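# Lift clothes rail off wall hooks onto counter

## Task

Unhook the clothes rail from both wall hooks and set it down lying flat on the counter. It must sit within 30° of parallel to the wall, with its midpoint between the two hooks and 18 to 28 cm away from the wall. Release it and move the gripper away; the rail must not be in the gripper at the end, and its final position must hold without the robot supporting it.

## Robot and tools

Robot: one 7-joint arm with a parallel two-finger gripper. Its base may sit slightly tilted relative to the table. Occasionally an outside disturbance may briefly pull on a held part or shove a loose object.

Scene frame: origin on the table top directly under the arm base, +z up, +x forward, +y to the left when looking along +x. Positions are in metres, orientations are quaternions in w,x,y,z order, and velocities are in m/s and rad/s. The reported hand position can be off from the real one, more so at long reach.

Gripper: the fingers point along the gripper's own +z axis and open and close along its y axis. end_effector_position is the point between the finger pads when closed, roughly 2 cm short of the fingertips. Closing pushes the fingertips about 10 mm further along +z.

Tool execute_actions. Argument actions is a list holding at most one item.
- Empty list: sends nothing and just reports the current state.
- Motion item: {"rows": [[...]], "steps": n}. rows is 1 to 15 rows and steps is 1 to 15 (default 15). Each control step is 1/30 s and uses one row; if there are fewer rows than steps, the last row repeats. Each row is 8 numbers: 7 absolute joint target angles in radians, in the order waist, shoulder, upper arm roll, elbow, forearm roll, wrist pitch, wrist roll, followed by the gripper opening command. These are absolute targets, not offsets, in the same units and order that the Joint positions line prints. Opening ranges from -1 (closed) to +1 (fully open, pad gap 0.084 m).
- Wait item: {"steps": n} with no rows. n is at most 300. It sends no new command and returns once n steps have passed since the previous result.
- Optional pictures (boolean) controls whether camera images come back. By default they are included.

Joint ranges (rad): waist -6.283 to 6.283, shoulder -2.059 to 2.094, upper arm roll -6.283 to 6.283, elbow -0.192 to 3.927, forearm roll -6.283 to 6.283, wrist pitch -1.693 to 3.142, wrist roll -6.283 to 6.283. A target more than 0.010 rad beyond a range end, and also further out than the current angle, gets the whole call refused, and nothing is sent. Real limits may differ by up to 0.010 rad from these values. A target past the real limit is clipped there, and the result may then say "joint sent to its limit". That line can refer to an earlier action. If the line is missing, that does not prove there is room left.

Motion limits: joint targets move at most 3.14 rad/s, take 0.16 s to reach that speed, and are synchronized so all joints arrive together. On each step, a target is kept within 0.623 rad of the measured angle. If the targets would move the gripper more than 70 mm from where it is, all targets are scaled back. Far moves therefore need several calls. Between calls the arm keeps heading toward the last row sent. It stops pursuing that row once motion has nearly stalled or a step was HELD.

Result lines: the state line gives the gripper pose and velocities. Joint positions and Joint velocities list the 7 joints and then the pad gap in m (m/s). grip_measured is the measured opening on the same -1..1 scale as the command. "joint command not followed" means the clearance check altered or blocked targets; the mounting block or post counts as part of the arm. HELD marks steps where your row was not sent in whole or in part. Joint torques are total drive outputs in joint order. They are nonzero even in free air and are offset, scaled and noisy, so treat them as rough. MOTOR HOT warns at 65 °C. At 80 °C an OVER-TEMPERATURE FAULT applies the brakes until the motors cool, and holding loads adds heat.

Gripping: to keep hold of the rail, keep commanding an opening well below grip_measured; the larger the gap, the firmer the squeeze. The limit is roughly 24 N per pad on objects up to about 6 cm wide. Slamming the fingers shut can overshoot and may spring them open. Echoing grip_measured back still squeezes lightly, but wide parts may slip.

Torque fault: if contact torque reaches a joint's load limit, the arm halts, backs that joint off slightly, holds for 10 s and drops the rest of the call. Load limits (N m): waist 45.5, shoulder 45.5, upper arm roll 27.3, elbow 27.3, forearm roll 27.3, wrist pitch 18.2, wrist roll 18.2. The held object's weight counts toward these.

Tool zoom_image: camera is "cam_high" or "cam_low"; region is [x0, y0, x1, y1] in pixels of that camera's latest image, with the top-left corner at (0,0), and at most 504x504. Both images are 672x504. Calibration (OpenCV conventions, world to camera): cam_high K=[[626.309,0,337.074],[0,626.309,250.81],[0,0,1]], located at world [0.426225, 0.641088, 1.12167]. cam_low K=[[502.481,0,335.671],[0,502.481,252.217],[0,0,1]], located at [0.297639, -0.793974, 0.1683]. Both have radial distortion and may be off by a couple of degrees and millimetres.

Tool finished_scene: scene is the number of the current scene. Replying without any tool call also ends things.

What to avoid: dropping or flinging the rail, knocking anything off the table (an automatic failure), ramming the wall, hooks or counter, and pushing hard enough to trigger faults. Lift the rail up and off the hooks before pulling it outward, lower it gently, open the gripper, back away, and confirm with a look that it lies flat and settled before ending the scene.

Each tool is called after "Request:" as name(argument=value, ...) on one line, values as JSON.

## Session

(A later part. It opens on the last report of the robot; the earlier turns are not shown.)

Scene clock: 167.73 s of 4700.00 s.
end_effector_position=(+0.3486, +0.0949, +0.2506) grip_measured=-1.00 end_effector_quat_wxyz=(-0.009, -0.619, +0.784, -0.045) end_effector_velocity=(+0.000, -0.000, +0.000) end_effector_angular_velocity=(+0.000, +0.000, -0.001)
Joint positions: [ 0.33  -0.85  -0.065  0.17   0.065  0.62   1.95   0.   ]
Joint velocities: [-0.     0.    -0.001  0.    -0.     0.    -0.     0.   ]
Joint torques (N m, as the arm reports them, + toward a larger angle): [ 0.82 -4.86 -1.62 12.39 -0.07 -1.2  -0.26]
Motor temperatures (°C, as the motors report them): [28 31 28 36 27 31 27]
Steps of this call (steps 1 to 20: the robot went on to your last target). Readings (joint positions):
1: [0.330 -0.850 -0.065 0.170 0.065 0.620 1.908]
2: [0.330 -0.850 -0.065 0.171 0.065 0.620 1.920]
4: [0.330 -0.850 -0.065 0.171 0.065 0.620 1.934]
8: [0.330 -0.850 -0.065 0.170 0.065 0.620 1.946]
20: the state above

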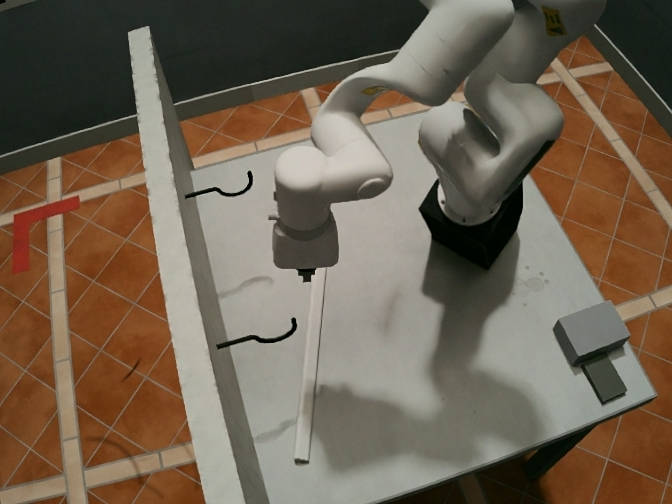

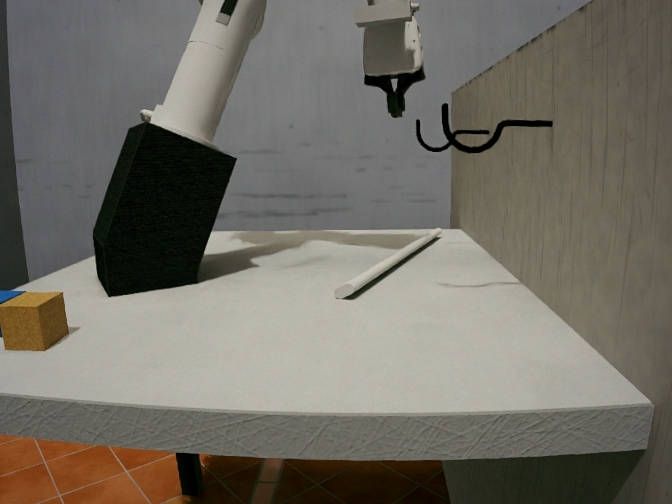

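Request:
execute_actions(actions=[{"rows":[[0.55,-0.4,-0.065,0.2,0.065,0.2,2.33,0.5]],"steps":15}], pictures=false)

Request:
execute_actions(actions=[{"rows":[[0.55,0.15,-0.065,0.2,0.065,-0.35,2.33,0.5]],"steps":15}], pictures=false)

Request:
execute_actions(actions=[{"steps":25}])

Scene clock: 185.40 s of 4700.00 s.
end_effector_position=(+0.3462, +0.1438, +0.1667) grip_measured=+0.49 end_effector_quat_wxyz=(-0.008, -0.544, +0.838, -0.029) end_effector_velocity=(+0.017, +0.031, -0.026) end_effector_angular_velocity=(+0.041, -0.072, -0.114)
Joint positions: [ 0.54  -0.42  -0.064  0.197  0.065  0.221  2.311  0.065]
Joint velocities: [ 0.096  0.182 -0.012  0.04   0.001 -0.22   0.191  0.   ]
Joint torques (N m, as the arm reports them, + toward a larger angle): [  0.07 -11.06  -1.55   8.66   0.37  -1.07  -0.52]
Motor temperatures (°C, as the motors report them): [28 31 28 39 27 31 27]
Steps of this call (steps 1 to 15: the robot went on to your last target; steps 16 to 90: nothing new was sent; then 14.17 s passed at rest; steps 91 to 105: all 15 steps of this action). Readings (joint positions):
91: [0.330 -0.850 -0.065 0.170 0.065 0.620 1.950]
92: [0.331 -0.848 -0.065 0.170 0.065 0.618 1.952]
94: [0.346 -0.818 -0.066 0.173 0.065 0.586 1.981]
98: [0.441 -0.622 -0.065 0.186 0.065 0.407 2.142]
105: the state above

Scene clock: 185.90 s of 4700.00 s.
end_effector_position=(+0.3172, +0.1076, +0.0717) grip_measured=+0.49 end_effector_quat_wxyz=(-0.016, -0.543, +0.837, -0.060) end_effector_velocity=(-0.001, -0.017, -0.044) end_effector_angular_velocity=(-0.006, -0.097, +0.023)
Joint positions: [ 0.55   0.117 -0.065  0.197  0.065 -0.312  2.33   0.065]
Joint velocities: [ 0.002  0.332 -0.003  0.027 -0.    -0.393  0.004  0.   ]
Joint torques (N m, as the arm reports them, + toward a larger angle): [ -0.31 -16.21  -2.43   2.59   0.35  -1.03  -0.3 ]
Motor temperatures (°C, as the motors report them): [28 31 28 39 27 31 27]
Steps of this call (steps 1 to 15: all 15 steps of this action). Readings (joint positions):
1: [0.543 -0.415 -0.065 0.198 0.065 0.215 2.316]
2: [0.544 -0.410 -0.065 0.199 0.065 0.208 2.320]
4: [0.546 -0.375 -0.065 0.201 0.065 0.168 2.324]
8: [0.548 -0.165 -0.065 0.201 0.065 -0.037 2.327]
15: the state above

Scene clock: 186.73 s of 4700.00 s.
end_effector_position=(+0.3166, +0.1059, +0.0672) grip_measured=+0.49 end_effector_quat_wxyz=(-0.012, -0.544, +0.837, -0.063) end_effector_velocity=(-0.000, -0.000, -0.000) end_effector_angular_velocity=(-0.001, +0.000, -0.001)
Joint positions: [ 0.55   0.15  -0.065  0.2    0.065 -0.35   2.33   0.065]
Joint velocities: [-0.     0.001 -0.001 -0.    -0.    -0.001  0.    -0.   ]
Joint torques (N m, as the arm reports them, + toward a larger angle): [ -0.36 -11.57  -2.28   1.4    0.34  -1.04  -0.21]
Motor temperatures (°C, as the motors report them): [28 31 28 38 27 31 27]
Steps of this call (steps 1 to 25: the robot went on to your last target). Readings (joint positions):
1: [0.550 0.126 -0.065 0.198 0.065 -0.323 2.330]
2: [0.550 0.132 -0.065 0.199 0.065 -0.331 2.330]
4: [0.550 0.139 -0.065 0.200 0.065 -0.340 2.330]
8: [0.550 0.146 -0.065 0.200 0.065 -0.347 2.330]
25: the state above

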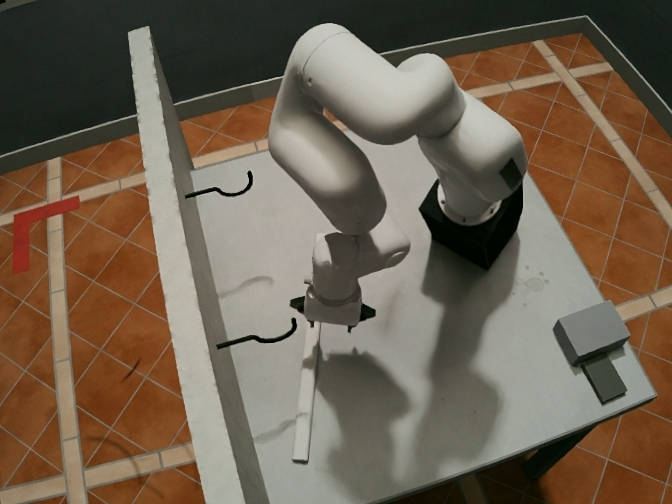

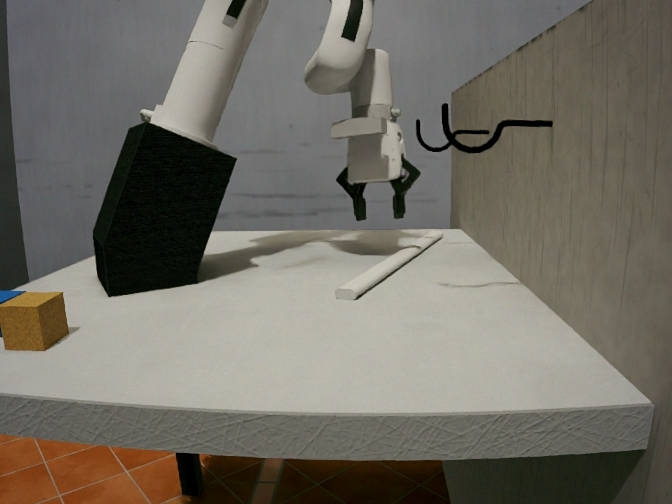

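Request:
execute_actions(actions=[{"rows":[[0.55,0.31,-0.065,0.33,0.065,-0.38,2.33,0.5]],"steps":15}], pictures=false)

Request:
execute_actions(actions=[{"steps":15}])

Scene clock: 191.33 s of 4700.00 s.
end_effector_position=(+0.3390, +0.1093, +0.0356) grip_measured=+0.49 end_effector_quat_wxyz=(-0.013, -0.547, +0.835, -0.067) end_effector_velocity=(+0.005, +0.001, -0.005) end_effector_angular_velocity=(+0.000, -0.005, +0.001)
Joint positions: [ 0.55   0.307 -0.065  0.327  0.065 -0.379  2.33   0.065]
Joint velocities: [ 0.001  0.025 -0.001  0.024 -0.    -0.005  0.001  0.   ]
Joint torques (N m, as the arm reports them, + toward a larger angle): [ -0.7  -14.14  -2.92   1.31   0.32  -1.09  -0.31]
Motor temperatures (°C, as the motors report them): [28 31 28 37 27 31 27]
Steps of this call (steps 1 to 15: the robot went on to your last target; steps 16 to 90: nothing new was sent; then 1.10 s passed at rest; steps 91 to 105: all 15 steps of this action). Readings (joint positions):
91: [0.550 0.150 -0.065 0.200 0.065 -0.350 2.330]
92: [0.550 0.152 -0.065 0.201 0.065 -0.351 2.330]
94: [0.550 0.182 -0.065 0.226 0.065 -0.357 2.330]
98: [0.550 0.280 -0.065 0.306 0.065 -0.374 2.330]
105: the state above

Scene clock: 191.83 s of 4700.00 s.
end_effector_position=(+0.3396, +0.1095, +0.0349) grip_measured=+0.49 end_effector_quat_wxyz=(-0.013, -0.547, +0.834, -0.068) end_effector_velocity=(+0.000, +0.000, -0.000) end_effector_angular_velocity=(-0.000, -0.000, +0.001)
Joint positions: [ 0.55   0.31  -0.065  0.33   0.065 -0.38   2.33   0.065]
Joint velocities: [ 0.001  0.001 -0.001  0.    -0.    -0.001 -0.    -0.   ]
Joint torques (N m, as the arm reports them, + toward a larger angle): [ -0.39 -13.66  -2.71   1.22   0.26  -0.98  -0.32]
Motor temperatures (°C, as the motors report them): [28 31 28 37 27 31 27]
Steps of this call (steps 1 to 15: the robot went on to your last target). Readings (joint positions):
1: [0.550 0.307 -0.065 0.328 0.065 -0.380 2.330]
2: [0.550 0.308 -0.065 0.328 0.065 -0.380 2.330]
4: [0.550 0.309 -0.065 0.329 0.065 -0.380 2.330]
8: [0.550 0.309 -0.065 0.330 0.065 -0.380 2.330]
15: the state above
The arm was judged still, so your last target was given up. Only a new action makes it travel on or press farther. Fingers that are still opening or closing keep moving.

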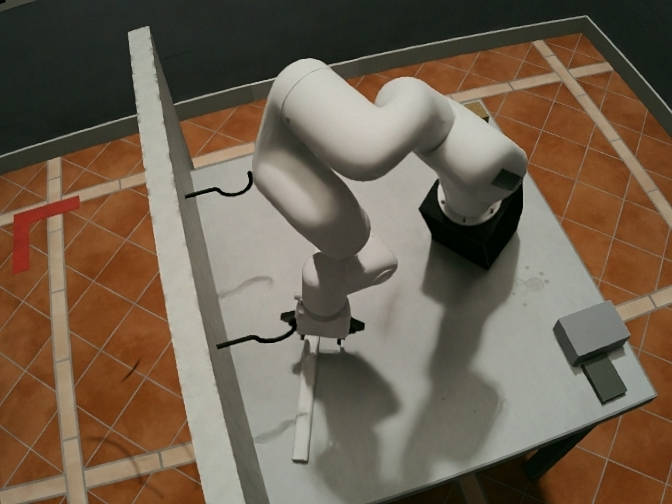

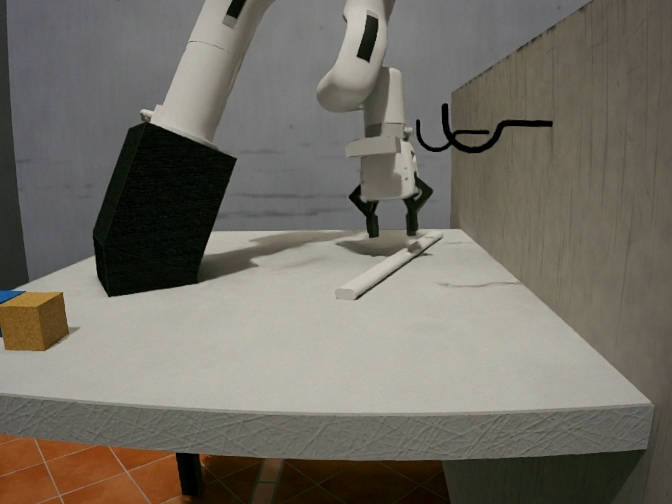

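Request:
execute_actions(actions=[{"rows":[[0.55,0.35,-0.065,0.365,0.065,-0.385,2.33,0.5]],"steps":15}], pictures=false)

Request:
execute_actions(actions=[{"rows":[[0.55,0.35,-0.065,0.365,0.065,-0.385,2.33,-1]],"steps":15}], pictures=false)

Scene clock: 199.33 s of 4700.00 s.
end_effector_position=(+0.3452, +0.1103, +0.0260) grip_measured=+0.49 end_effector_quat_wxyz=(-0.014, -0.547, +0.834, -0.069) end_effector_velocity=(+0.001, -0.000, -0.001) end_effector_angular_velocity=(-0.000, -0.001, -0.001)
Joint positions: [ 0.55   0.349 -0.065  0.364  0.065 -0.385  2.33   0.065]
Joint velocities: [-0.001  0.004 -0.     0.004 -0.    -0.001  0.    -0.   ]
Joint torques (N m, as the arm reports them, + toward a larger angle): [ -0.11 -13.8   -3.13   0.88   0.54  -1.22  -0.3 ]
Motor temperatures (°C, as the motors report them): [28 31 28 35 27 31 27]
Steps of this call (steps 1 to 90: nothing new was sent; then 4.00 s passed at rest; steps 91 to 105: all 15 steps of this action). Readings (joint positions):
91: [0.550 0.310 -0.065 0.330 0.065 -0.380 2.330]
92: [0.550 0.312 -0.065 0.331 0.065 -0.380 2.330]
94: [0.550 0.329 -0.065 0.347 0.065 -0.382 2.330]
98: [0.550 0.346 -0.065 0.361 0.065 -0.384 2.330]
105: the state above

Scene clock: 199.83 s of 4700.00 s.
end_effector_position=(+0.3453, +0.1104, +0.0259) grip_measured=-1.00 end_effector_quat_wxyz=(-0.014, -0.547, +0.834, -0.069) end_effector_velocity=(-0.000, +0.001, -0.000) end_effector_angular_velocity=(+0.001, +0.000, -0.001)
Joint positions: [ 0.55   0.35  -0.065  0.365  0.065 -0.385  2.33   0.   ]
Joint velocities: [ 0.001  0.     0.001  0.    -0.     0.     0.002  0.   ]
Joint torques (N m, as the arm reports them, + toward a larger angle): [ -0.58 -13.72  -2.85   0.96   0.46  -1.06  -0.32]
Motor temperatures (°C, as the motors report them): [28 31 28 35 27 31 27]
Steps of this call (steps 1 to 15: all 15 steps of this action). Readings (joint positions):
1: [0.550 0.350 -0.065 0.365 0.065 -0.385 2.330]
2: [0.550 0.350 -0.065 0.365 0.065 -0.385 2.330]
4: [0.550 0.350 -0.065 0.365 0.065 -0.385 2.330]
8: [0.550 0.350 -0.065 0.365 0.065 -0.385 2.330]
15: the state above

Request:
execute_actions(actions=[])

Scene clock: 202.03 s of 4700.00 s.
end_effector_position=(+0.3453, +0.1103, +0.0259) grip_measured=-1.00 end_effector_quat_wxyz=(-0.014, -0.547, +0.834, -0.069) end_effector_velocity=(-0.000, -0.000, -0.000) end_effector_angular_velocity=(-0.000, +0.000, -0.002)
Joint positions: [ 0.55   0.35  -0.065  0.365  0.065 -0.385  2.33   0.   ]
Joint velocities: [-0.     0.    -0.    -0.     0.     0.001  0.002  0.   ]
Joint torques (N m, as the arm reports them, + toward a larger angle): [ -0.68 -13.81  -2.87   1.08   0.3   -1.18  -0.4 ]
Motor temperatures (°C, as the motors report them): [28 32 28 34 27 31 27]
Steps of this call (steps 1 to 15: the robot went on to your last target; steps 16 to 66: nothing new was sent). Readings (joint positions):
1: [0.550 0.350 -0.065 0.365 0.065 -0.385 2.330]
2: [0.550 0.350 -0.065 0.365 0.065 -0.385 2.330]
4: [0.550 0.350 -0.065 0.365 0.065 -0.385 2.330]
8: [0.550 0.350 -0.065 0.365 0.065 -0.385 2.330]
66: the state above
The arm was judged still, so your last target was given up. Only a new action makes it travel on or press farther. Fingers that are still opening or closing keep moving.

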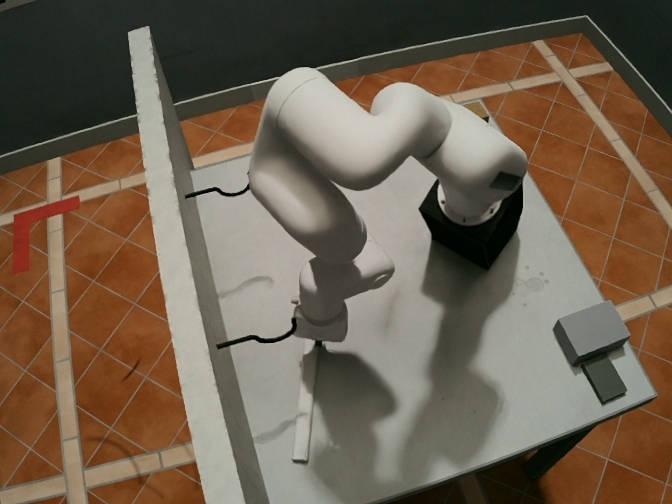

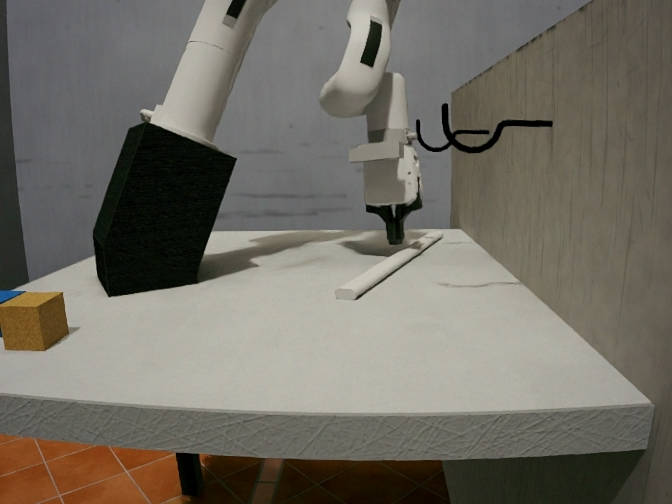

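Request:
execute_actions(actions=[{"rows":[[0.55,0.35,-0.065,0.365,0.065,-0.385,2.33,0.5]],"steps":10}], pictures=false)

Request:
execute_actions(actions=[{"rows":[[0.55,0.41,-0.065,0.375,0.065,-0.435,2.33,0.5]],"steps":15}])

Scene clock: 205.67 s of 4700.00 s.
end_effector_position=(+0.3453, +0.1104, +0.0259) grip_measured=+0.49 end_effector_quat_wxyz=(-0.014, -0.547, +0.834, -0.069) end_effector_velocity=(+0.000, +0.000, +0.000) end_effector_angular_velocity=(+0.001, -0.001, +0.001)
Joint positions: [ 0.55   0.35  -0.065  0.365  0.065 -0.385  2.33   0.064]
Joint velocities: [ 0.    -0.001  0.    -0.    -0.    -0.    -0.     0.037]
Joint torques (N m, as the arm reports them, + toward a larger angle): [ -0.58 -13.71  -2.96   0.83   0.43  -0.97  -0.52]
Motor temperatures (°C, as the motors report them): [28 32 28 34 27 31 27]
Steps of this call (steps 1 to 90: nothing new was sent; then 0.30 s passed at rest; steps 91 to 100: all 10 steps of this action). Readings (joint positions):
91: [0.550 0.350 -0.065 0.365 0.065 -0.385 2.330]
92: [0.550 0.350 -0.065 0.365 0.065 -0.385 2.330]
94: [0.550 0.350 -0.065 0.365 0.065 -0.385 2.330]
98: [0.550 0.350 -0.065 0.365 0.065 -0.385 2.330]
100: the state above

Scene clock: 206.17 s of 4700.00 s.
end_effector_position=(+0.3402, +0.1055, +0.0151) grip_measured=+0.49 end_effector_quat_wxyz=(-0.014, -0.549, +0.833, -0.071) end_effector_velocity=(-0.001, -0.001, -0.001) end_effector_angular_velocity=(-0.000, -0.000, +0.000)
Joint positions: [ 0.55   0.409 -0.065  0.375  0.065 -0.434  2.33   0.065]
Joint velocities: [-0.     0.007  0.001  0.     0.    -0.007  0.    -0.   ]
Joint torques (N m, as the arm reports them, + toward a larger angle): [ -0.88 -14.03  -3.13   0.31   0.43  -1.02  -0.23]
Motor temperatures (°C, as the motors report them): [28 32 28 34 27 31 27]
Steps of this call (steps 1 to 15: all 15 steps of this action). Readings (joint positions):
1: [0.550 0.350 -0.065 0.365 0.065 -0.385 2.330]
2: [0.550 0.352 -0.065 0.365 0.065 -0.387 2.330]
4: [0.550 0.374 -0.065 0.371 0.065 -0.407 2.330]
8: [0.550 0.403 -0.065 0.373 0.065 -0.428 2.330]
15: the state above

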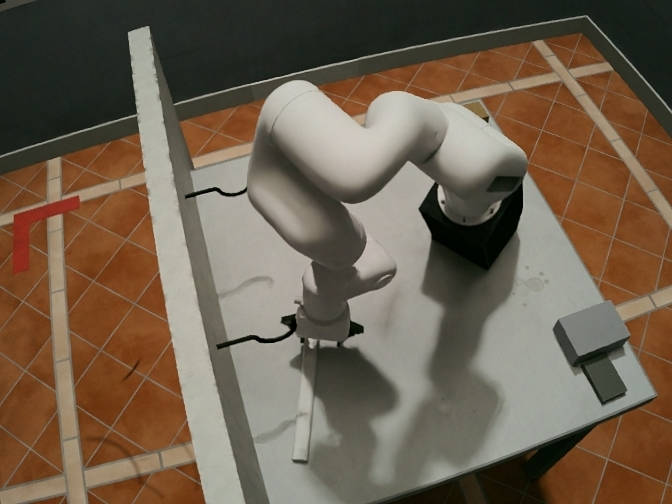

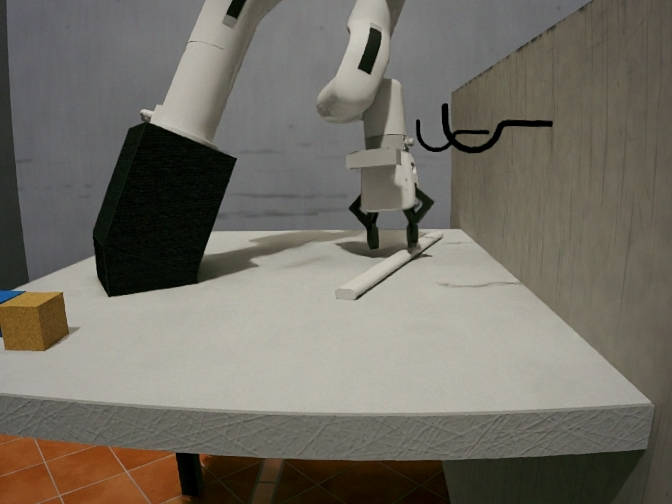

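Request:
execute_actions(actions=[{"rows":[[0.55,0.41,-0.065,0.375,0.065,-0.435,2.33,-1]],"steps":15}], pictures=false)

Scene clock: 209.53 s of 4700.00 s.
end_effector_position=(+0.3399, +0.1053, +0.0149) grip_measured=-1.00 end_effector_quat_wxyz=(-0.014, -0.549, +0.833, -0.071) end_effector_velocity=(+0.000, -0.000, +0.000) end_effector_angular_velocity=(-0.000, +0.000, +0.001)
Joint positions: [ 0.55   0.41  -0.065  0.375  0.065 -0.435  2.33   0.   ]
Joint velocities: [ 0.     0.    -0.    -0.    -0.     0.    -0.001  0.   ]
Joint torques (N m, as the arm reports them, + toward a larger angle): [ -0.72 -13.9   -2.84   0.07   0.31  -1.1   -0.23]
Motor temperatures (°C, as the motors report them): [28 32 28 33 27 31 27]
Steps of this call (steps 1 to 15: the robot went on to your last target; steps 16 to 86: nothing new was sent; steps 87 to 101: all 15 steps of this action). Readings (joint positions):
87: [0.550 0.410 -0.065 0.375 0.065 -0.435 2.330]
88: [0.550 0.410 -0.065 0.375 0.065 -0.435 2.330]
90: [0.550 0.410 -0.065 0.375 0.065 -0.435 2.330]
94: [0.550 0.410 -0.065 0.375 0.065 -0.435 2.330]
101: the state above

Request:
zoom_image(camera="cam_low", region=[300, 150, 500, 310])

Region (300, 150, 500, 310) of cam_low's 672x504 image, scaled by 2.520, with more detail than that image has; it fills the top 403 rows of this view, and the rest is white.

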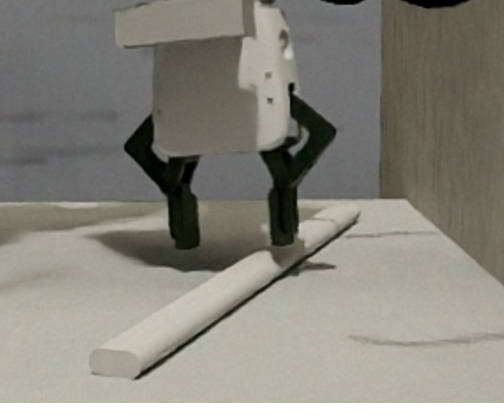

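Request:
execute_actions(actions=[{"rows":[[0.55,0.33,-0.065,0.375,0.065,-0.355,2.33,0.5]],"steps":15}], pictures=false)

Request:
execute_actions(actions=[{"rows":[[0.55,0.46,-0.065,0.495,0.065,-0.365,2.33,0.5]],"steps":15}], pictures=false)

Request:
execute_actions(actions=[{"steps":10}])

Scene clock: 223.63 s of 4700.00 s.
end_effector_position=(+0.3507, +0.1137, +0.0286) grip_measured=+0.49 end_effector_quat_wxyz=(-0.014, -0.547, +0.834, -0.067) end_effector_velocity=(+0.003, +0.001, +0.002) end_effector_angular_velocity=(+0.001, -0.002, -0.003)
Joint positions: [ 0.55   0.331 -0.065  0.375  0.065 -0.356  2.33   0.065]
Joint velocities: [-0.001 -0.01  -0.001  0.002  0.     0.011  0.001  0.   ]
Joint torques (N m, as the arm reports them, + toward a larger angle): [ -0.61 -13.05  -2.79   1.32   0.31  -1.03  -0.25]
Motor temperatures (°C, as the motors report them): [28 32 28 32 27 30 27]
Steps of this call (steps 1 to 15: the robot went on to your last target; steps 16 to 90: nothing new was sent; then 10.60 s passed at rest; steps 91 to 105: all 15 steps of this action). Readings (joint positions):
91: [0.550 0.410 -0.065 0.375 0.065 -0.435 2.330]
92: [0.550 0.408 -0.065 0.375 0.065 -0.432 2.330]
94: [0.550 0.383 -0.065 0.373 0.065 -0.404 2.330]
98: [0.550 0.340 -0.065 0.377 0.065 -0.368 2.330]
105: the state above

Scene clock: 224.13 s of 4700.00 s.
end_effector_position=(+0.3686, +0.1164, -0.0010) grip_measured=+0.50 end_effector_quat_wxyz=(-0.014, -0.549, +0.833, -0.070) end_effector_velocity=(+0.003, -0.000, -0.002) end_effector_angular_velocity=(-0.000, -0.004, -0.001)
Joint positions: [ 0.55   0.456 -0.065  0.489  0.065 -0.366  2.33   0.065]
Joint velocities: [-0.     0.009 -0.001  0.009 -0.    -0.003  0.001  0.001]
Joint torques (N m, as the arm reports them, + toward a larger angle): [ -0.86 -11.73  -3.19   4.73   0.67  -0.33  -0.04]
Motor temperatures (°C, as the motors report them): [28 32 28 32 27 30 27]
Steps of this call (steps 1 to 15: all 15 steps of this action). Readings (joint positions):
1: [0.550 0.331 -0.065 0.375 0.065 -0.356 2.330]
2: [0.550 0.333 -0.065 0.376 0.065 -0.356 2.330]
4: [0.550 0.362 -0.065 0.404 0.065 -0.358 2.330]
8: [0.550 0.439 -0.065 0.475 0.065 -0.363 2.330]
15: the state above

Scene clock: 224.47 s of 4700.00 s.
end_effector_position=(+0.3692, +0.1165, -0.0015) grip_measured=+0.50 end_effector_quat_wxyz=(-0.014, -0.549, +0.833, -0.071) end_effector_velocity=(+0.000, +0.000, -0.001) end_effector_angular_velocity=(+0.000, +0.001, +0.000)
Joint positions: [ 0.55   0.458 -0.065  0.492  0.065 -0.366  2.33   0.065]
Joint velocities: [ 0.001  0.003  0.     0.004 -0.     0.001  0.     0.   ]
Joint torques (N m, as the arm reports them, + toward a larger angle): [-0.37 -8.4  -2.64  8.64  0.52  0.31 -0.09]
Motor temperatures (°C, as the motors report them): [28 32 28 32 27 30 27]
Steps of this call (steps 1 to 10: the robot went on to your last target). Readings (joint positions):
1: [0.550 0.456 -0.065 0.490 0.065 -0.366 2.330]
2: [0.550 0.456 -0.065 0.490 0.065 -0.366 2.330]
4: [0.550 0.457 -0.065 0.490 0.065 -0.366 2.330]
8: [0.550 0.457 -0.065 0.491 0.065 -0.366 2.330]
10: the state above

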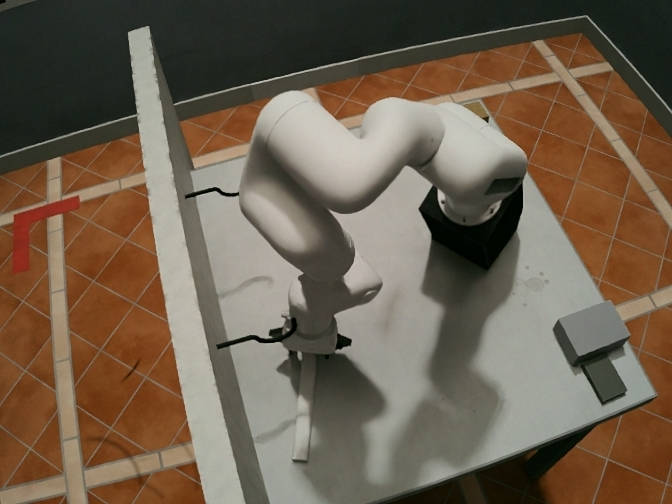

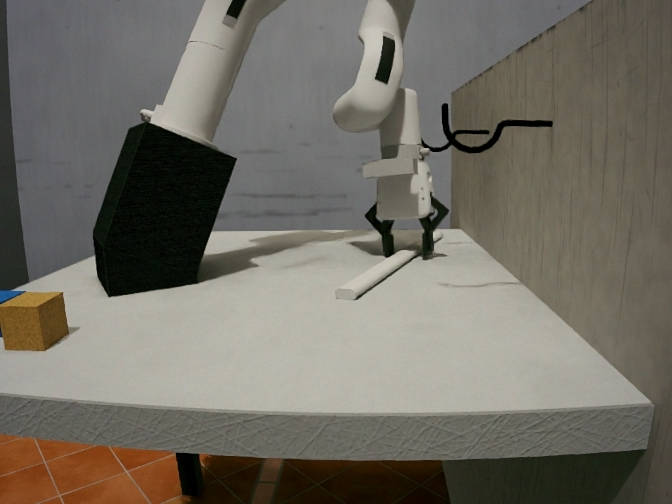

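Request:
execute_actions(actions=[{"rows":[[0.55,0.42,-0.065,0.495,0.065,-0.325,2.33,0.5]],"steps":10}], pictures=false)

Request:
execute_actions(actions=[{"rows":[[0.55,0.42,-0.065,0.495,0.065,-0.325,2.33,-1]],"steps":15}], pictures=false)

Scene clock: 229.47 s of 4700.00 s.
end_effector_position=(+0.3650, +0.1161, +0.0022) grip_measured=+0.49 end_effector_quat_wxyz=(-0.026, -0.548, +0.834, -0.067) end_effector_velocity=(+0.005, +0.004, +0.016) end_effector_angular_velocity=(+0.012, -0.020, +0.005)
Joint positions: [ 0.55   0.432 -0.065  0.484  0.065 -0.322  2.33   0.065]
Joint velocities: [-0.002 -0.062 -0.002 -0.035 -0.009  0.003 -0.001  0.   ]
Joint torques (N m, as the arm reports them, + toward a larger angle): [  2.01 -23.36  -0.76  15.77  -0.14  -2.74  -0.3 ]
Motor temperatures (°C, as the motors report them): [28 32 28 34 27 30 27]
Steps of this call (steps 1 to 15: the robot went on to your last target; steps 16 to 90: nothing new was sent; then 1.67 s passed at rest; steps 91 to 100: all 10 steps of this action). Readings (joint positions):
91: [0.550 0.460 -0.065 0.493 0.065 -0.365 2.330]
92: [0.550 0.458 -0.065 0.493 0.065 -0.363 2.330]
94: [0.550 0.448 -0.065 0.491 0.065 -0.343 2.331]
98: [0.550 0.436 -0.065 0.486 0.065 -0.324 2.330]
100: the state above

Scene clock: 229.97 s of 4700.00 s.
end_effector_position=(+0.3670, +0.1170, +0.0055) grip_measured=-0.35 end_effector_quat_wxyz=(-0.022, -0.547, +0.834, -0.067) end_effector_velocity=(+0.001, -0.007, +0.002) end_effector_angular_velocity=(-0.005, -0.013, -0.005)
Joint positions: [ 0.55   0.42  -0.066  0.478  0.065 -0.325  2.33   0.029]
Joint velocities: [-0.005  0.002 -0.011 -0.012 -0.006 -0.024  0.    -0.001]
Joint torques (N m, as the arm reports them, + toward a larger angle): [  3.28 -24.21   1.46  16.68  -0.55  -2.26  -0.35]
Motor temperatures (°C, as the motors report them): [28 32 28 34 27 31 27]
Steps of this call (steps 1 to 15: all 15 steps of this action). Readings (joint positions):
1: [0.550 0.430 -0.065 0.483 0.065 -0.322 2.330]
2: [0.550 0.428 -0.065 0.482 0.065 -0.322 2.330]
4: [0.550 0.426 -0.065 0.481 0.065 -0.323 2.330]
8: [0.550 0.422 -0.066 0.479 0.065 -0.324 2.330]
15: the state above

Request:
execute_actions(actions=[{"rows":[[0.55,0.31,-0.065,0.365,0.065,-0.345,2.33,-1]],"steps":15}], pictures=false)

Request:
execute_actions(actions=[{"steps":15}])

Scene clock: 234.73 s of 4700.00 s.
end_effector_position=(+0.3523, +0.1160, +0.0329) grip_measured=-0.35 end_effector_quat_wxyz=(-0.011, -0.547, +0.834, -0.066) end_effector_velocity=(-0.009, -0.008, +0.002) end_effector_angular_velocity=(-0.010, +0.011, -0.011)
Joint positions: [ 0.551  0.311 -0.064  0.369  0.065 -0.345  2.33   0.029]
Joint velocities: [-0.003 -0.009 -0.005 -0.026  0.002 -0.002  0.001 -0.   ]
Joint torques (N m, as the arm reports them, + toward a larger angle): [ -0.8  -14.41  -3.24   0.93   0.46  -1.3   -0.26]
Motor temperatures (°C, as the motors report them): [28 33 28 37 27 31 27]
Steps of this call (steps 1 to 15: the robot went on to your last target; steps 16 to 90: nothing new was sent; then 1.27 s passed at rest; steps 91 to 105: all 15 steps of this action). Readings (joint positions):
91: [0.550 0.420 -0.065 0.478 0.065 -0.325 2.330]
92: [0.550 0.419 -0.065 0.476 0.065 -0.325 2.330]
94: [0.551 0.394 -0.063 0.456 0.064 -0.329 2.330]
98: [0.553 0.322 -0.060 0.397 0.063 -0.345 2.330]
105: the state above

Scene clock: 235.23 s of 4700.00 s.
end_effector_position=(+0.3507, +0.1146, +0.0331) grip_measured=-0.35 end_effector_quat_wxyz=(-0.013, -0.546, +0.835, -0.067) end_effector_velocity=(-0.001, +0.000, -0.000) end_effector_angular_velocity=(-0.000, +0.001, +0.001)
Joint positions: [ 0.55   0.31  -0.065  0.365  0.065 -0.345  2.33   0.029]
Joint velocities: [ 0.     0.     0.    -0.001 -0.    -0.001 -0.     0.   ]
Joint torques (N m, as the arm reports them, + toward a larger angle): [ -0.69 -14.23  -3.41   1.49   0.47  -1.08  -0.37]
Motor temperatures (°C, as the motors report them): [28 33 28 37 27 31 27]
Steps of this call (steps 1 to 15: the robot went on to your last target). Readings (joint positions):
1: [0.551 0.311 -0.064 0.368 0.065 -0.345 2.330]
2: [0.550 0.310 -0.064 0.368 0.065 -0.345 2.330]
4: [0.550 0.310 -0.065 0.367 0.065 -0.345 2.330]
8: [0.550 0.310 -0.065 0.366 0.065 -0.345 2.330]
15: the state above
The arm was judged still, so your last target was given up. Only a new action makes it travel on or press farther. Fingers that are still opening or closing keep moving.

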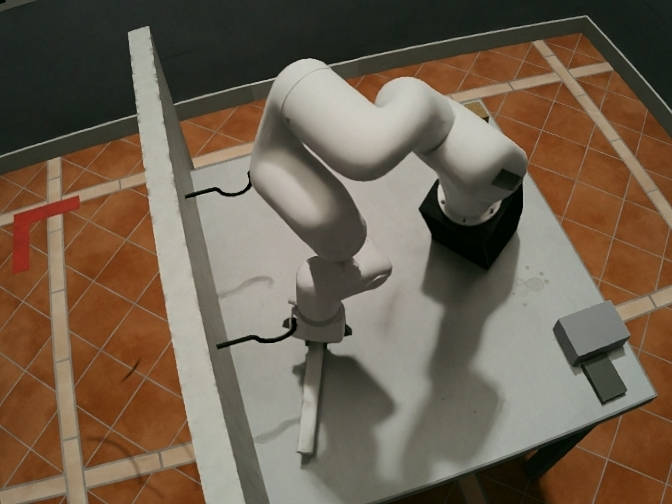

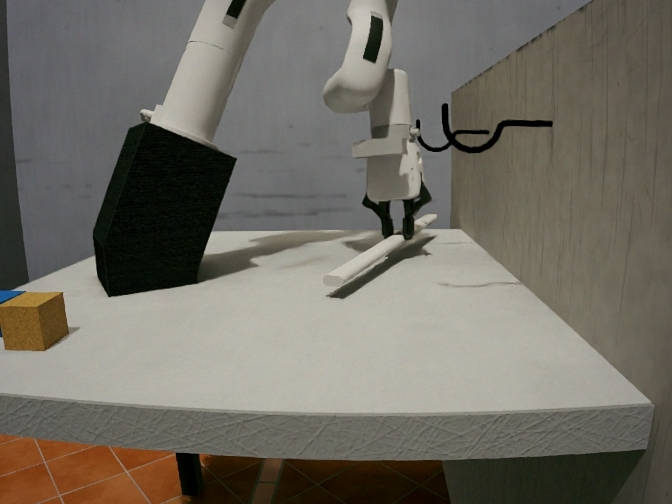

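Request:
execute_actions(actions=[{"rows":[[0.53,0.32,-0.065,0.35,0.065,-0.37,2.29,-1],[0.51,0.335,-0.065,0.335,0.065,-0.40,2.245,-1],[0.49,0.35,-0.065,0.32,0.065,-0.43,2.20,-1],[0.475,0.36,-0.065,0.305,0.065,-0.455,2.16,-1],[0.455,0.375,-0.065,0.29,0.065,-0.485,2.11,-1],[0.435,0.39,-0.065,0.275,0.065,-0.515,2.07,-1],[0.415,0.405,-0.065,0.26,0.065,-0.545,2.025,-1]],"steps":15}], pictures=false)

Request:
execute_actions(actions=[{"rows":[[0.395,0.42,-0.065,0.245,0.065,-0.575,1.98,-1],[0.375,0.43,-0.065,0.23,0.065,-0.605,1.93,-1],[0.355,0.445,-0.065,0.215,0.065,-0.635,1.885,-1],[0.335,0.46,-0.065,0.20,0.065,-0.665,1.84,-1],[0.315,0.475,-0.065,0.185,0.065,-0.695,1.79,-1],[0.30,0.485,-0.065,0.17,0.065,-0.72,1.74,-1],[0.28,0.5,-0.065,0.15,0.065,-0.75,1.68,-1]],"steps":15}], pictures=false)

Request:
execute_actions(actions=[{"steps":15}])

Scene clock: 246.77 s of 4700.00 s.
end_effector_position=(+0.3199, +0.0466, +0.0331) grip_measured=-0.35 end_effector_quat_wxyz=(-0.033, -0.618, +0.780, -0.095) end_effector_velocity=(+0.008, -0.008, +0.004) end_effector_angular_velocity=(-0.002, -0.038, +0.118)
Joint positions: [ 0.421  0.401 -0.065  0.264  0.065 -0.536  2.039  0.029]
Joint velocities: [-0.047  0.026  0.016 -0.014 -0.004 -0.101 -0.135  0.   ]
Joint torques (N m, as the arm reports them, + toward a larger angle): [ -0.54 -13.17  -3.92  -0.67   0.78  -1.28  -0.44]
Motor temperatures (°C, as the motors report them): [28 33 28 34 27 31 27]
Steps of this call (steps 1 to 90: nothing new was sent; then 8.03 s passed at rest; steps 91 to 105: all 15 steps of this action). Readings (joint positions):
91: [0.550 0.310 -0.065 0.365 0.065 -0.345 2.330]
92: [0.549 0.310 -0.065 0.364 0.065 -0.347 2.328]
94: [0.536 0.317 -0.063 0.356 0.065 -0.366 2.298]
98: [0.479 0.358 -0.065 0.309 0.065 -0.449 2.169]
105: the state above

Scene clock: 247.27 s of 4700.00 s.
end_effector_position=(+0.2781, -0.0108, +0.0463) grip_measured=-0.35 end_effector_quat_wxyz=(+0.064, +0.700, -0.701, +0.117) end_effector_velocity=(+0.001, -0.010, +0.008) end_effector_angular_velocity=(-0.018, -0.013, +0.145)
Joint positions: [ 0.286  0.496 -0.065  0.155  0.065 -0.741  1.697  0.029]
Joint velocities: [-0.051  0.03   0.01  -0.023 -0.003 -0.102 -0.172 -0.   ]
Joint torques (N m, as the arm reports them, + toward a larger angle): [ -1.45 -11.18  -5.02  -3.2    0.96  -0.9   -0.26]
Motor temperatures (°C, as the motors report them): [28 33 28 34 27 31 27]
Steps of this call (steps 1 to 15: all 15 steps of this action). Readings (joint positions):
1: [0.419 0.402 -0.065 0.264 0.065 -0.539 2.035]
2: [0.417 0.403 -0.064 0.263 0.065 -0.542 2.029]
4: [0.404 0.412 -0.063 0.254 0.064 -0.565 1.995]
8: [0.344 0.454 -0.065 0.206 0.065 -0.652 1.854]
15: the state above

Scene clock: 247.77 s of 4700.00 s.
end_effector_position=(+0.2764, -0.0128, +0.0472) grip_measured=-0.35 end_effector_quat_wxyz=(+0.066, +0.704, -0.697, +0.118) end_effector_velocity=(-0.001, -0.001, +0.000) end_effector_angular_velocity=(-0.001, +0.000, -0.002)
Joint positions: [ 0.28   0.5   -0.065  0.15   0.065 -0.75   1.68   0.029]
Joint velocities: [-0.001  0.001 -0.    -0.001  0.    -0.001  0.     0.   ]
Joint torques (N m, as the arm reports them, + toward a larger angle): [ -2.34 -11.75  -4.84  -3.09   1.05  -1.21  -0.29]
Motor temperatures (°C, as the motors report them): [28 33 28 34 27 31 27]
Steps of this call (steps 1 to 15: the robot went on to your last target). Readings (joint positions):
1: [0.284 0.497 -0.065 0.154 0.065 -0.743 1.692]
2: [0.283 0.497 -0.065 0.153 0.065 -0.745 1.689]
4: [0.282 0.498 -0.065 0.152 0.065 -0.748 1.685]
8: [0.281 0.499 -0.065 0.151 0.065 -0.749 1.681]
15: the state above

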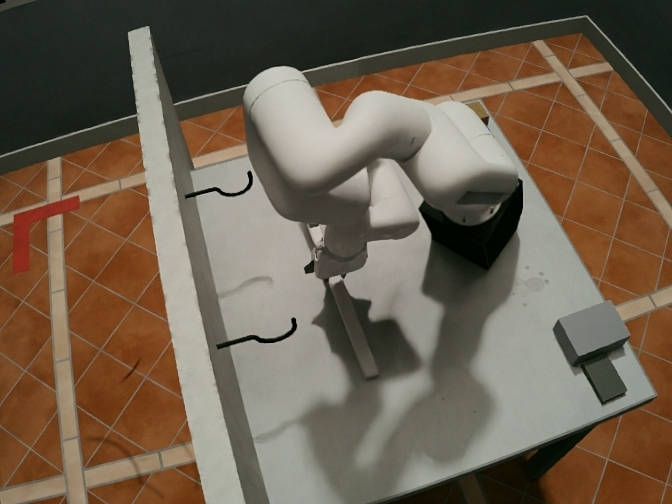

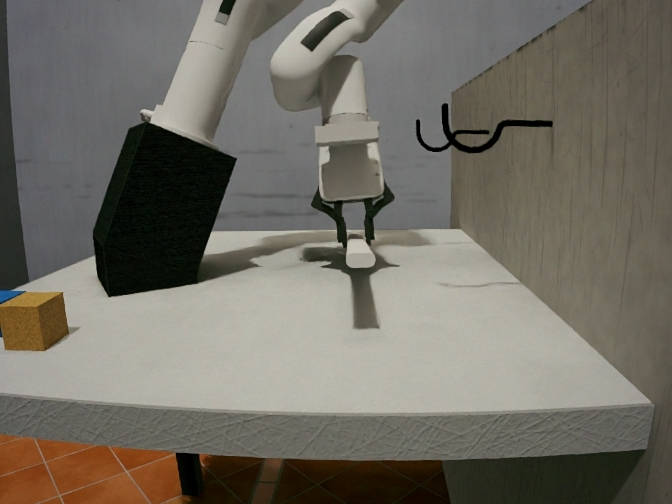

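Parallel and well placed. Lower, release, and retreat.

Request:
execute_actions(actions=[{"rows":[[0.28,0.57,-0.065,0.22,0.065,-0.75,1.68,-1]],"steps":15}], pictures=false)

Request:
execute_actions(actions=[{"rows":[[0.28,0.57,-0.065,0.22,0.065,-0.75,1.68,0.6]],"steps":15}], pictures=false)

Request:
execute_actions(actions=[{"rows":[[0.28,0.3,-0.065,-0.05,0.065,-0.75,1.68,0.6]],"steps":15}], pictures=false)

Request:
execute_actions(actions=[{"steps":20}])

Scene clock: 255.27 s of 4700.00 s.
end_effector_position=(+0.2866, -0.0158, +0.0298) grip_measured=-0.35 end_effector_quat_wxyz=(+0.067, +0.705, -0.696, +0.119) end_effector_velocity=(+0.002, -0.001, -0.002) end_effector_angular_velocity=(-0.001, -0.002, -0.002)
Joint positions: [ 0.28   0.569 -0.065  0.219  0.065 -0.75   1.68   0.029]
Joint velocities: [-0.001  0.008 -0.001  0.01   0.     0.     0.002  0.   ]
Joint torques (N m, as the arm reports them, + toward a larger angle): [ -2.7  -11.97  -5.05  -3.11   1.22  -1.31  -0.21]
Motor temperatures (°C, as the motors report them): [28 32 28 34 27 31 27]
Steps of this call (steps 1 to 15: the robot went on to your last target; steps 16 to 90: nothing new was sent; then 4.00 s passed at rest; steps 91 to 105: all 15 steps of this action). Readings (joint positions):
91: [0.280 0.500 -0.065 0.150 0.065 -0.750 1.680]
92: [0.280 0.502 -0.065 0.152 0.065 -0.750 1.680]
94: [0.280 0.526 -0.065 0.176 0.065 -0.750 1.680]
98: [0.280 0.561 -0.065 0.212 0.065 -0.750 1.680]
105: the state above

Scene clock: 255.77 s of 4700.00 s.
end_effector_position=(+0.2869, -0.0159, +0.0295) grip_measured=+0.59 end_effector_quat_wxyz=(+0.067, +0.705, -0.696, +0.119) end_effector_velocity=(+0.000, +0.000, -0.000) end_effector_angular_velocity=(+0.001, +0.000, +0.001)
Joint positions: [ 0.28   0.57  -0.065  0.22   0.065 -0.75   1.68   0.069]
Joint velocities: [ 0.     0.001  0.001  0.001 -0.     0.    -0.    -0.   ]
Joint torques (N m, as the arm reports them, + toward a larger angle): [ -2.48 -12.02  -4.65  -3.09   0.82  -1.26  -0.27]
Motor temperatures (°C, as the motors report them): [28 32 28 33 27 31 27]
Steps of this call (steps 1 to 15: all 15 steps of this action). Readings (joint positions):
1: [0.280 0.569 -0.065 0.219 0.065 -0.750 1.680]
2: [0.280 0.569 -0.065 0.219 0.065 -0.750 1.680]
4: [0.280 0.569 -0.065 0.219 0.065 -0.750 1.680]
8: [0.280 0.570 -0.065 0.220 0.065 -0.750 1.680]
15: the state above

Scene clock: 256.27 s of 4700.00 s.
end_effector_position=(+0.2415, -0.0063, +0.0919) grip_measured=+0.59 end_effector_quat_wxyz=(+0.063, +0.702, -0.701, +0.115) end_effector_velocity=(-0.012, +0.002, +0.013) end_effector_angular_velocity=(+0.004, +0.001, +0.001)
Joint positions: [ 0.28   0.307 -0.065 -0.042  0.065 -0.75   1.68   0.069]
Joint velocities: [ 0.001 -0.062  0.001 -0.061 -0.     0.    -0.001 -0.   ]
Joint torques (N m, as the arm reports them, + toward a larger angle): [-1.5  -9.53 -3.27 -2.66  0.93 -0.93 -0.29]
Motor temperatures (°C, as the motors report them): [28 32 28 33 27 31 27]
Steps of this call (steps 1 to 15: all 15 steps of this action). Readings (joint positions):
1: [0.280 0.570 -0.065 0.220 0.065 -0.750 1.680]
2: [0.280 0.568 -0.065 0.218 0.065 -0.750 1.680]
4: [0.280 0.538 -0.065 0.188 0.065 -0.750 1.680]
8: [0.280 0.379 -0.065 0.028 0.065 -0.750 1.680]
15: the state above

Scene clock: 256.93 s of 4700.00 s.
end_effector_position=(+0.2396, -0.0061, +0.0935) grip_measured=+0.59 end_effector_quat_wxyz=(+0.063, +0.701, -0.701, +0.114) end_effector_velocity=(+0.000, +0.000, +0.000) end_effector_angular_velocity=(+0.000, -0.001, -0.000)
Joint positions: [ 0.28   0.3   -0.065 -0.05   0.065 -0.75   1.68   0.069]
Joint velocities: [-0.001 -0.     0.001 -0.001  0.    -0.001  0.     0.   ]
Joint torques (N m, as the arm reports them, + toward a larger angle): [-1.75 -8.84 -3.2  -2.89  0.61 -1.21 -0.27]
Motor temperatures (°C, as the motors report them): [28 32 28 33 27 31 27]
Steps of this call (steps 1 to 15: the robot went on to your last target; steps 16 to 20: nothing new was sent). Readings (joint positions):
1: [0.280 0.306 -0.065 -0.044 0.065 -0.750 1.680]
2: [0.280 0.304 -0.065 -0.045 0.065 -0.750 1.680]
4: [0.280 0.303 -0.065 -0.047 0.065 -0.750 1.680]
8: [0.280 0.301 -0.065 -0.049 0.065 -0.750 1.680]
20: the state above
The arm was judged still, so your last target was given up. Only a new action makes it travel on or press farther. Fingers that are still opening or closing keep moving.

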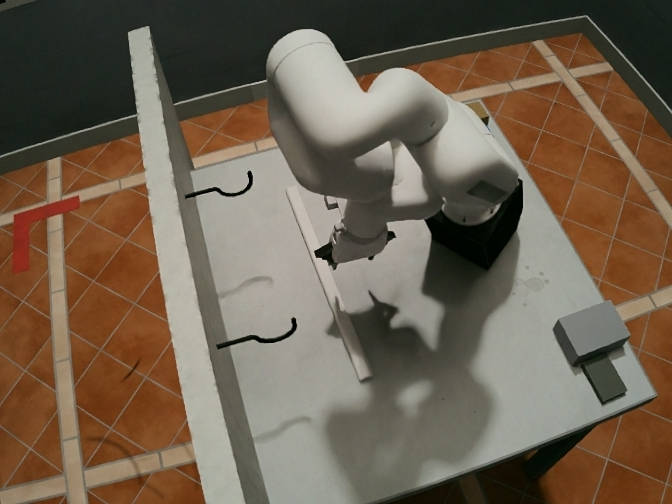

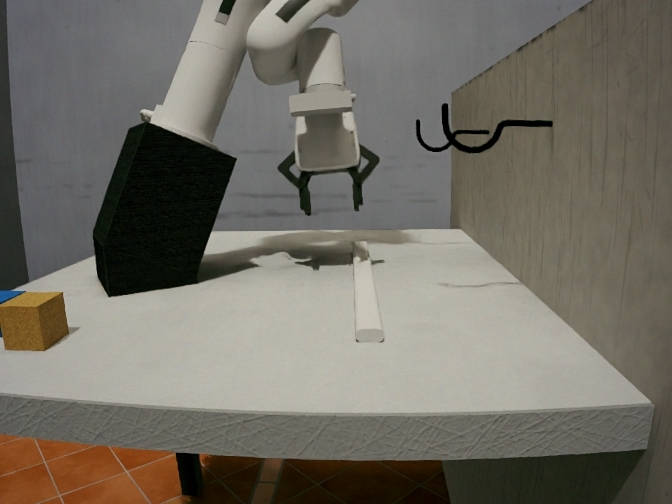

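Request:
finished_scene(scene=2)

The scene is finished: the task was done.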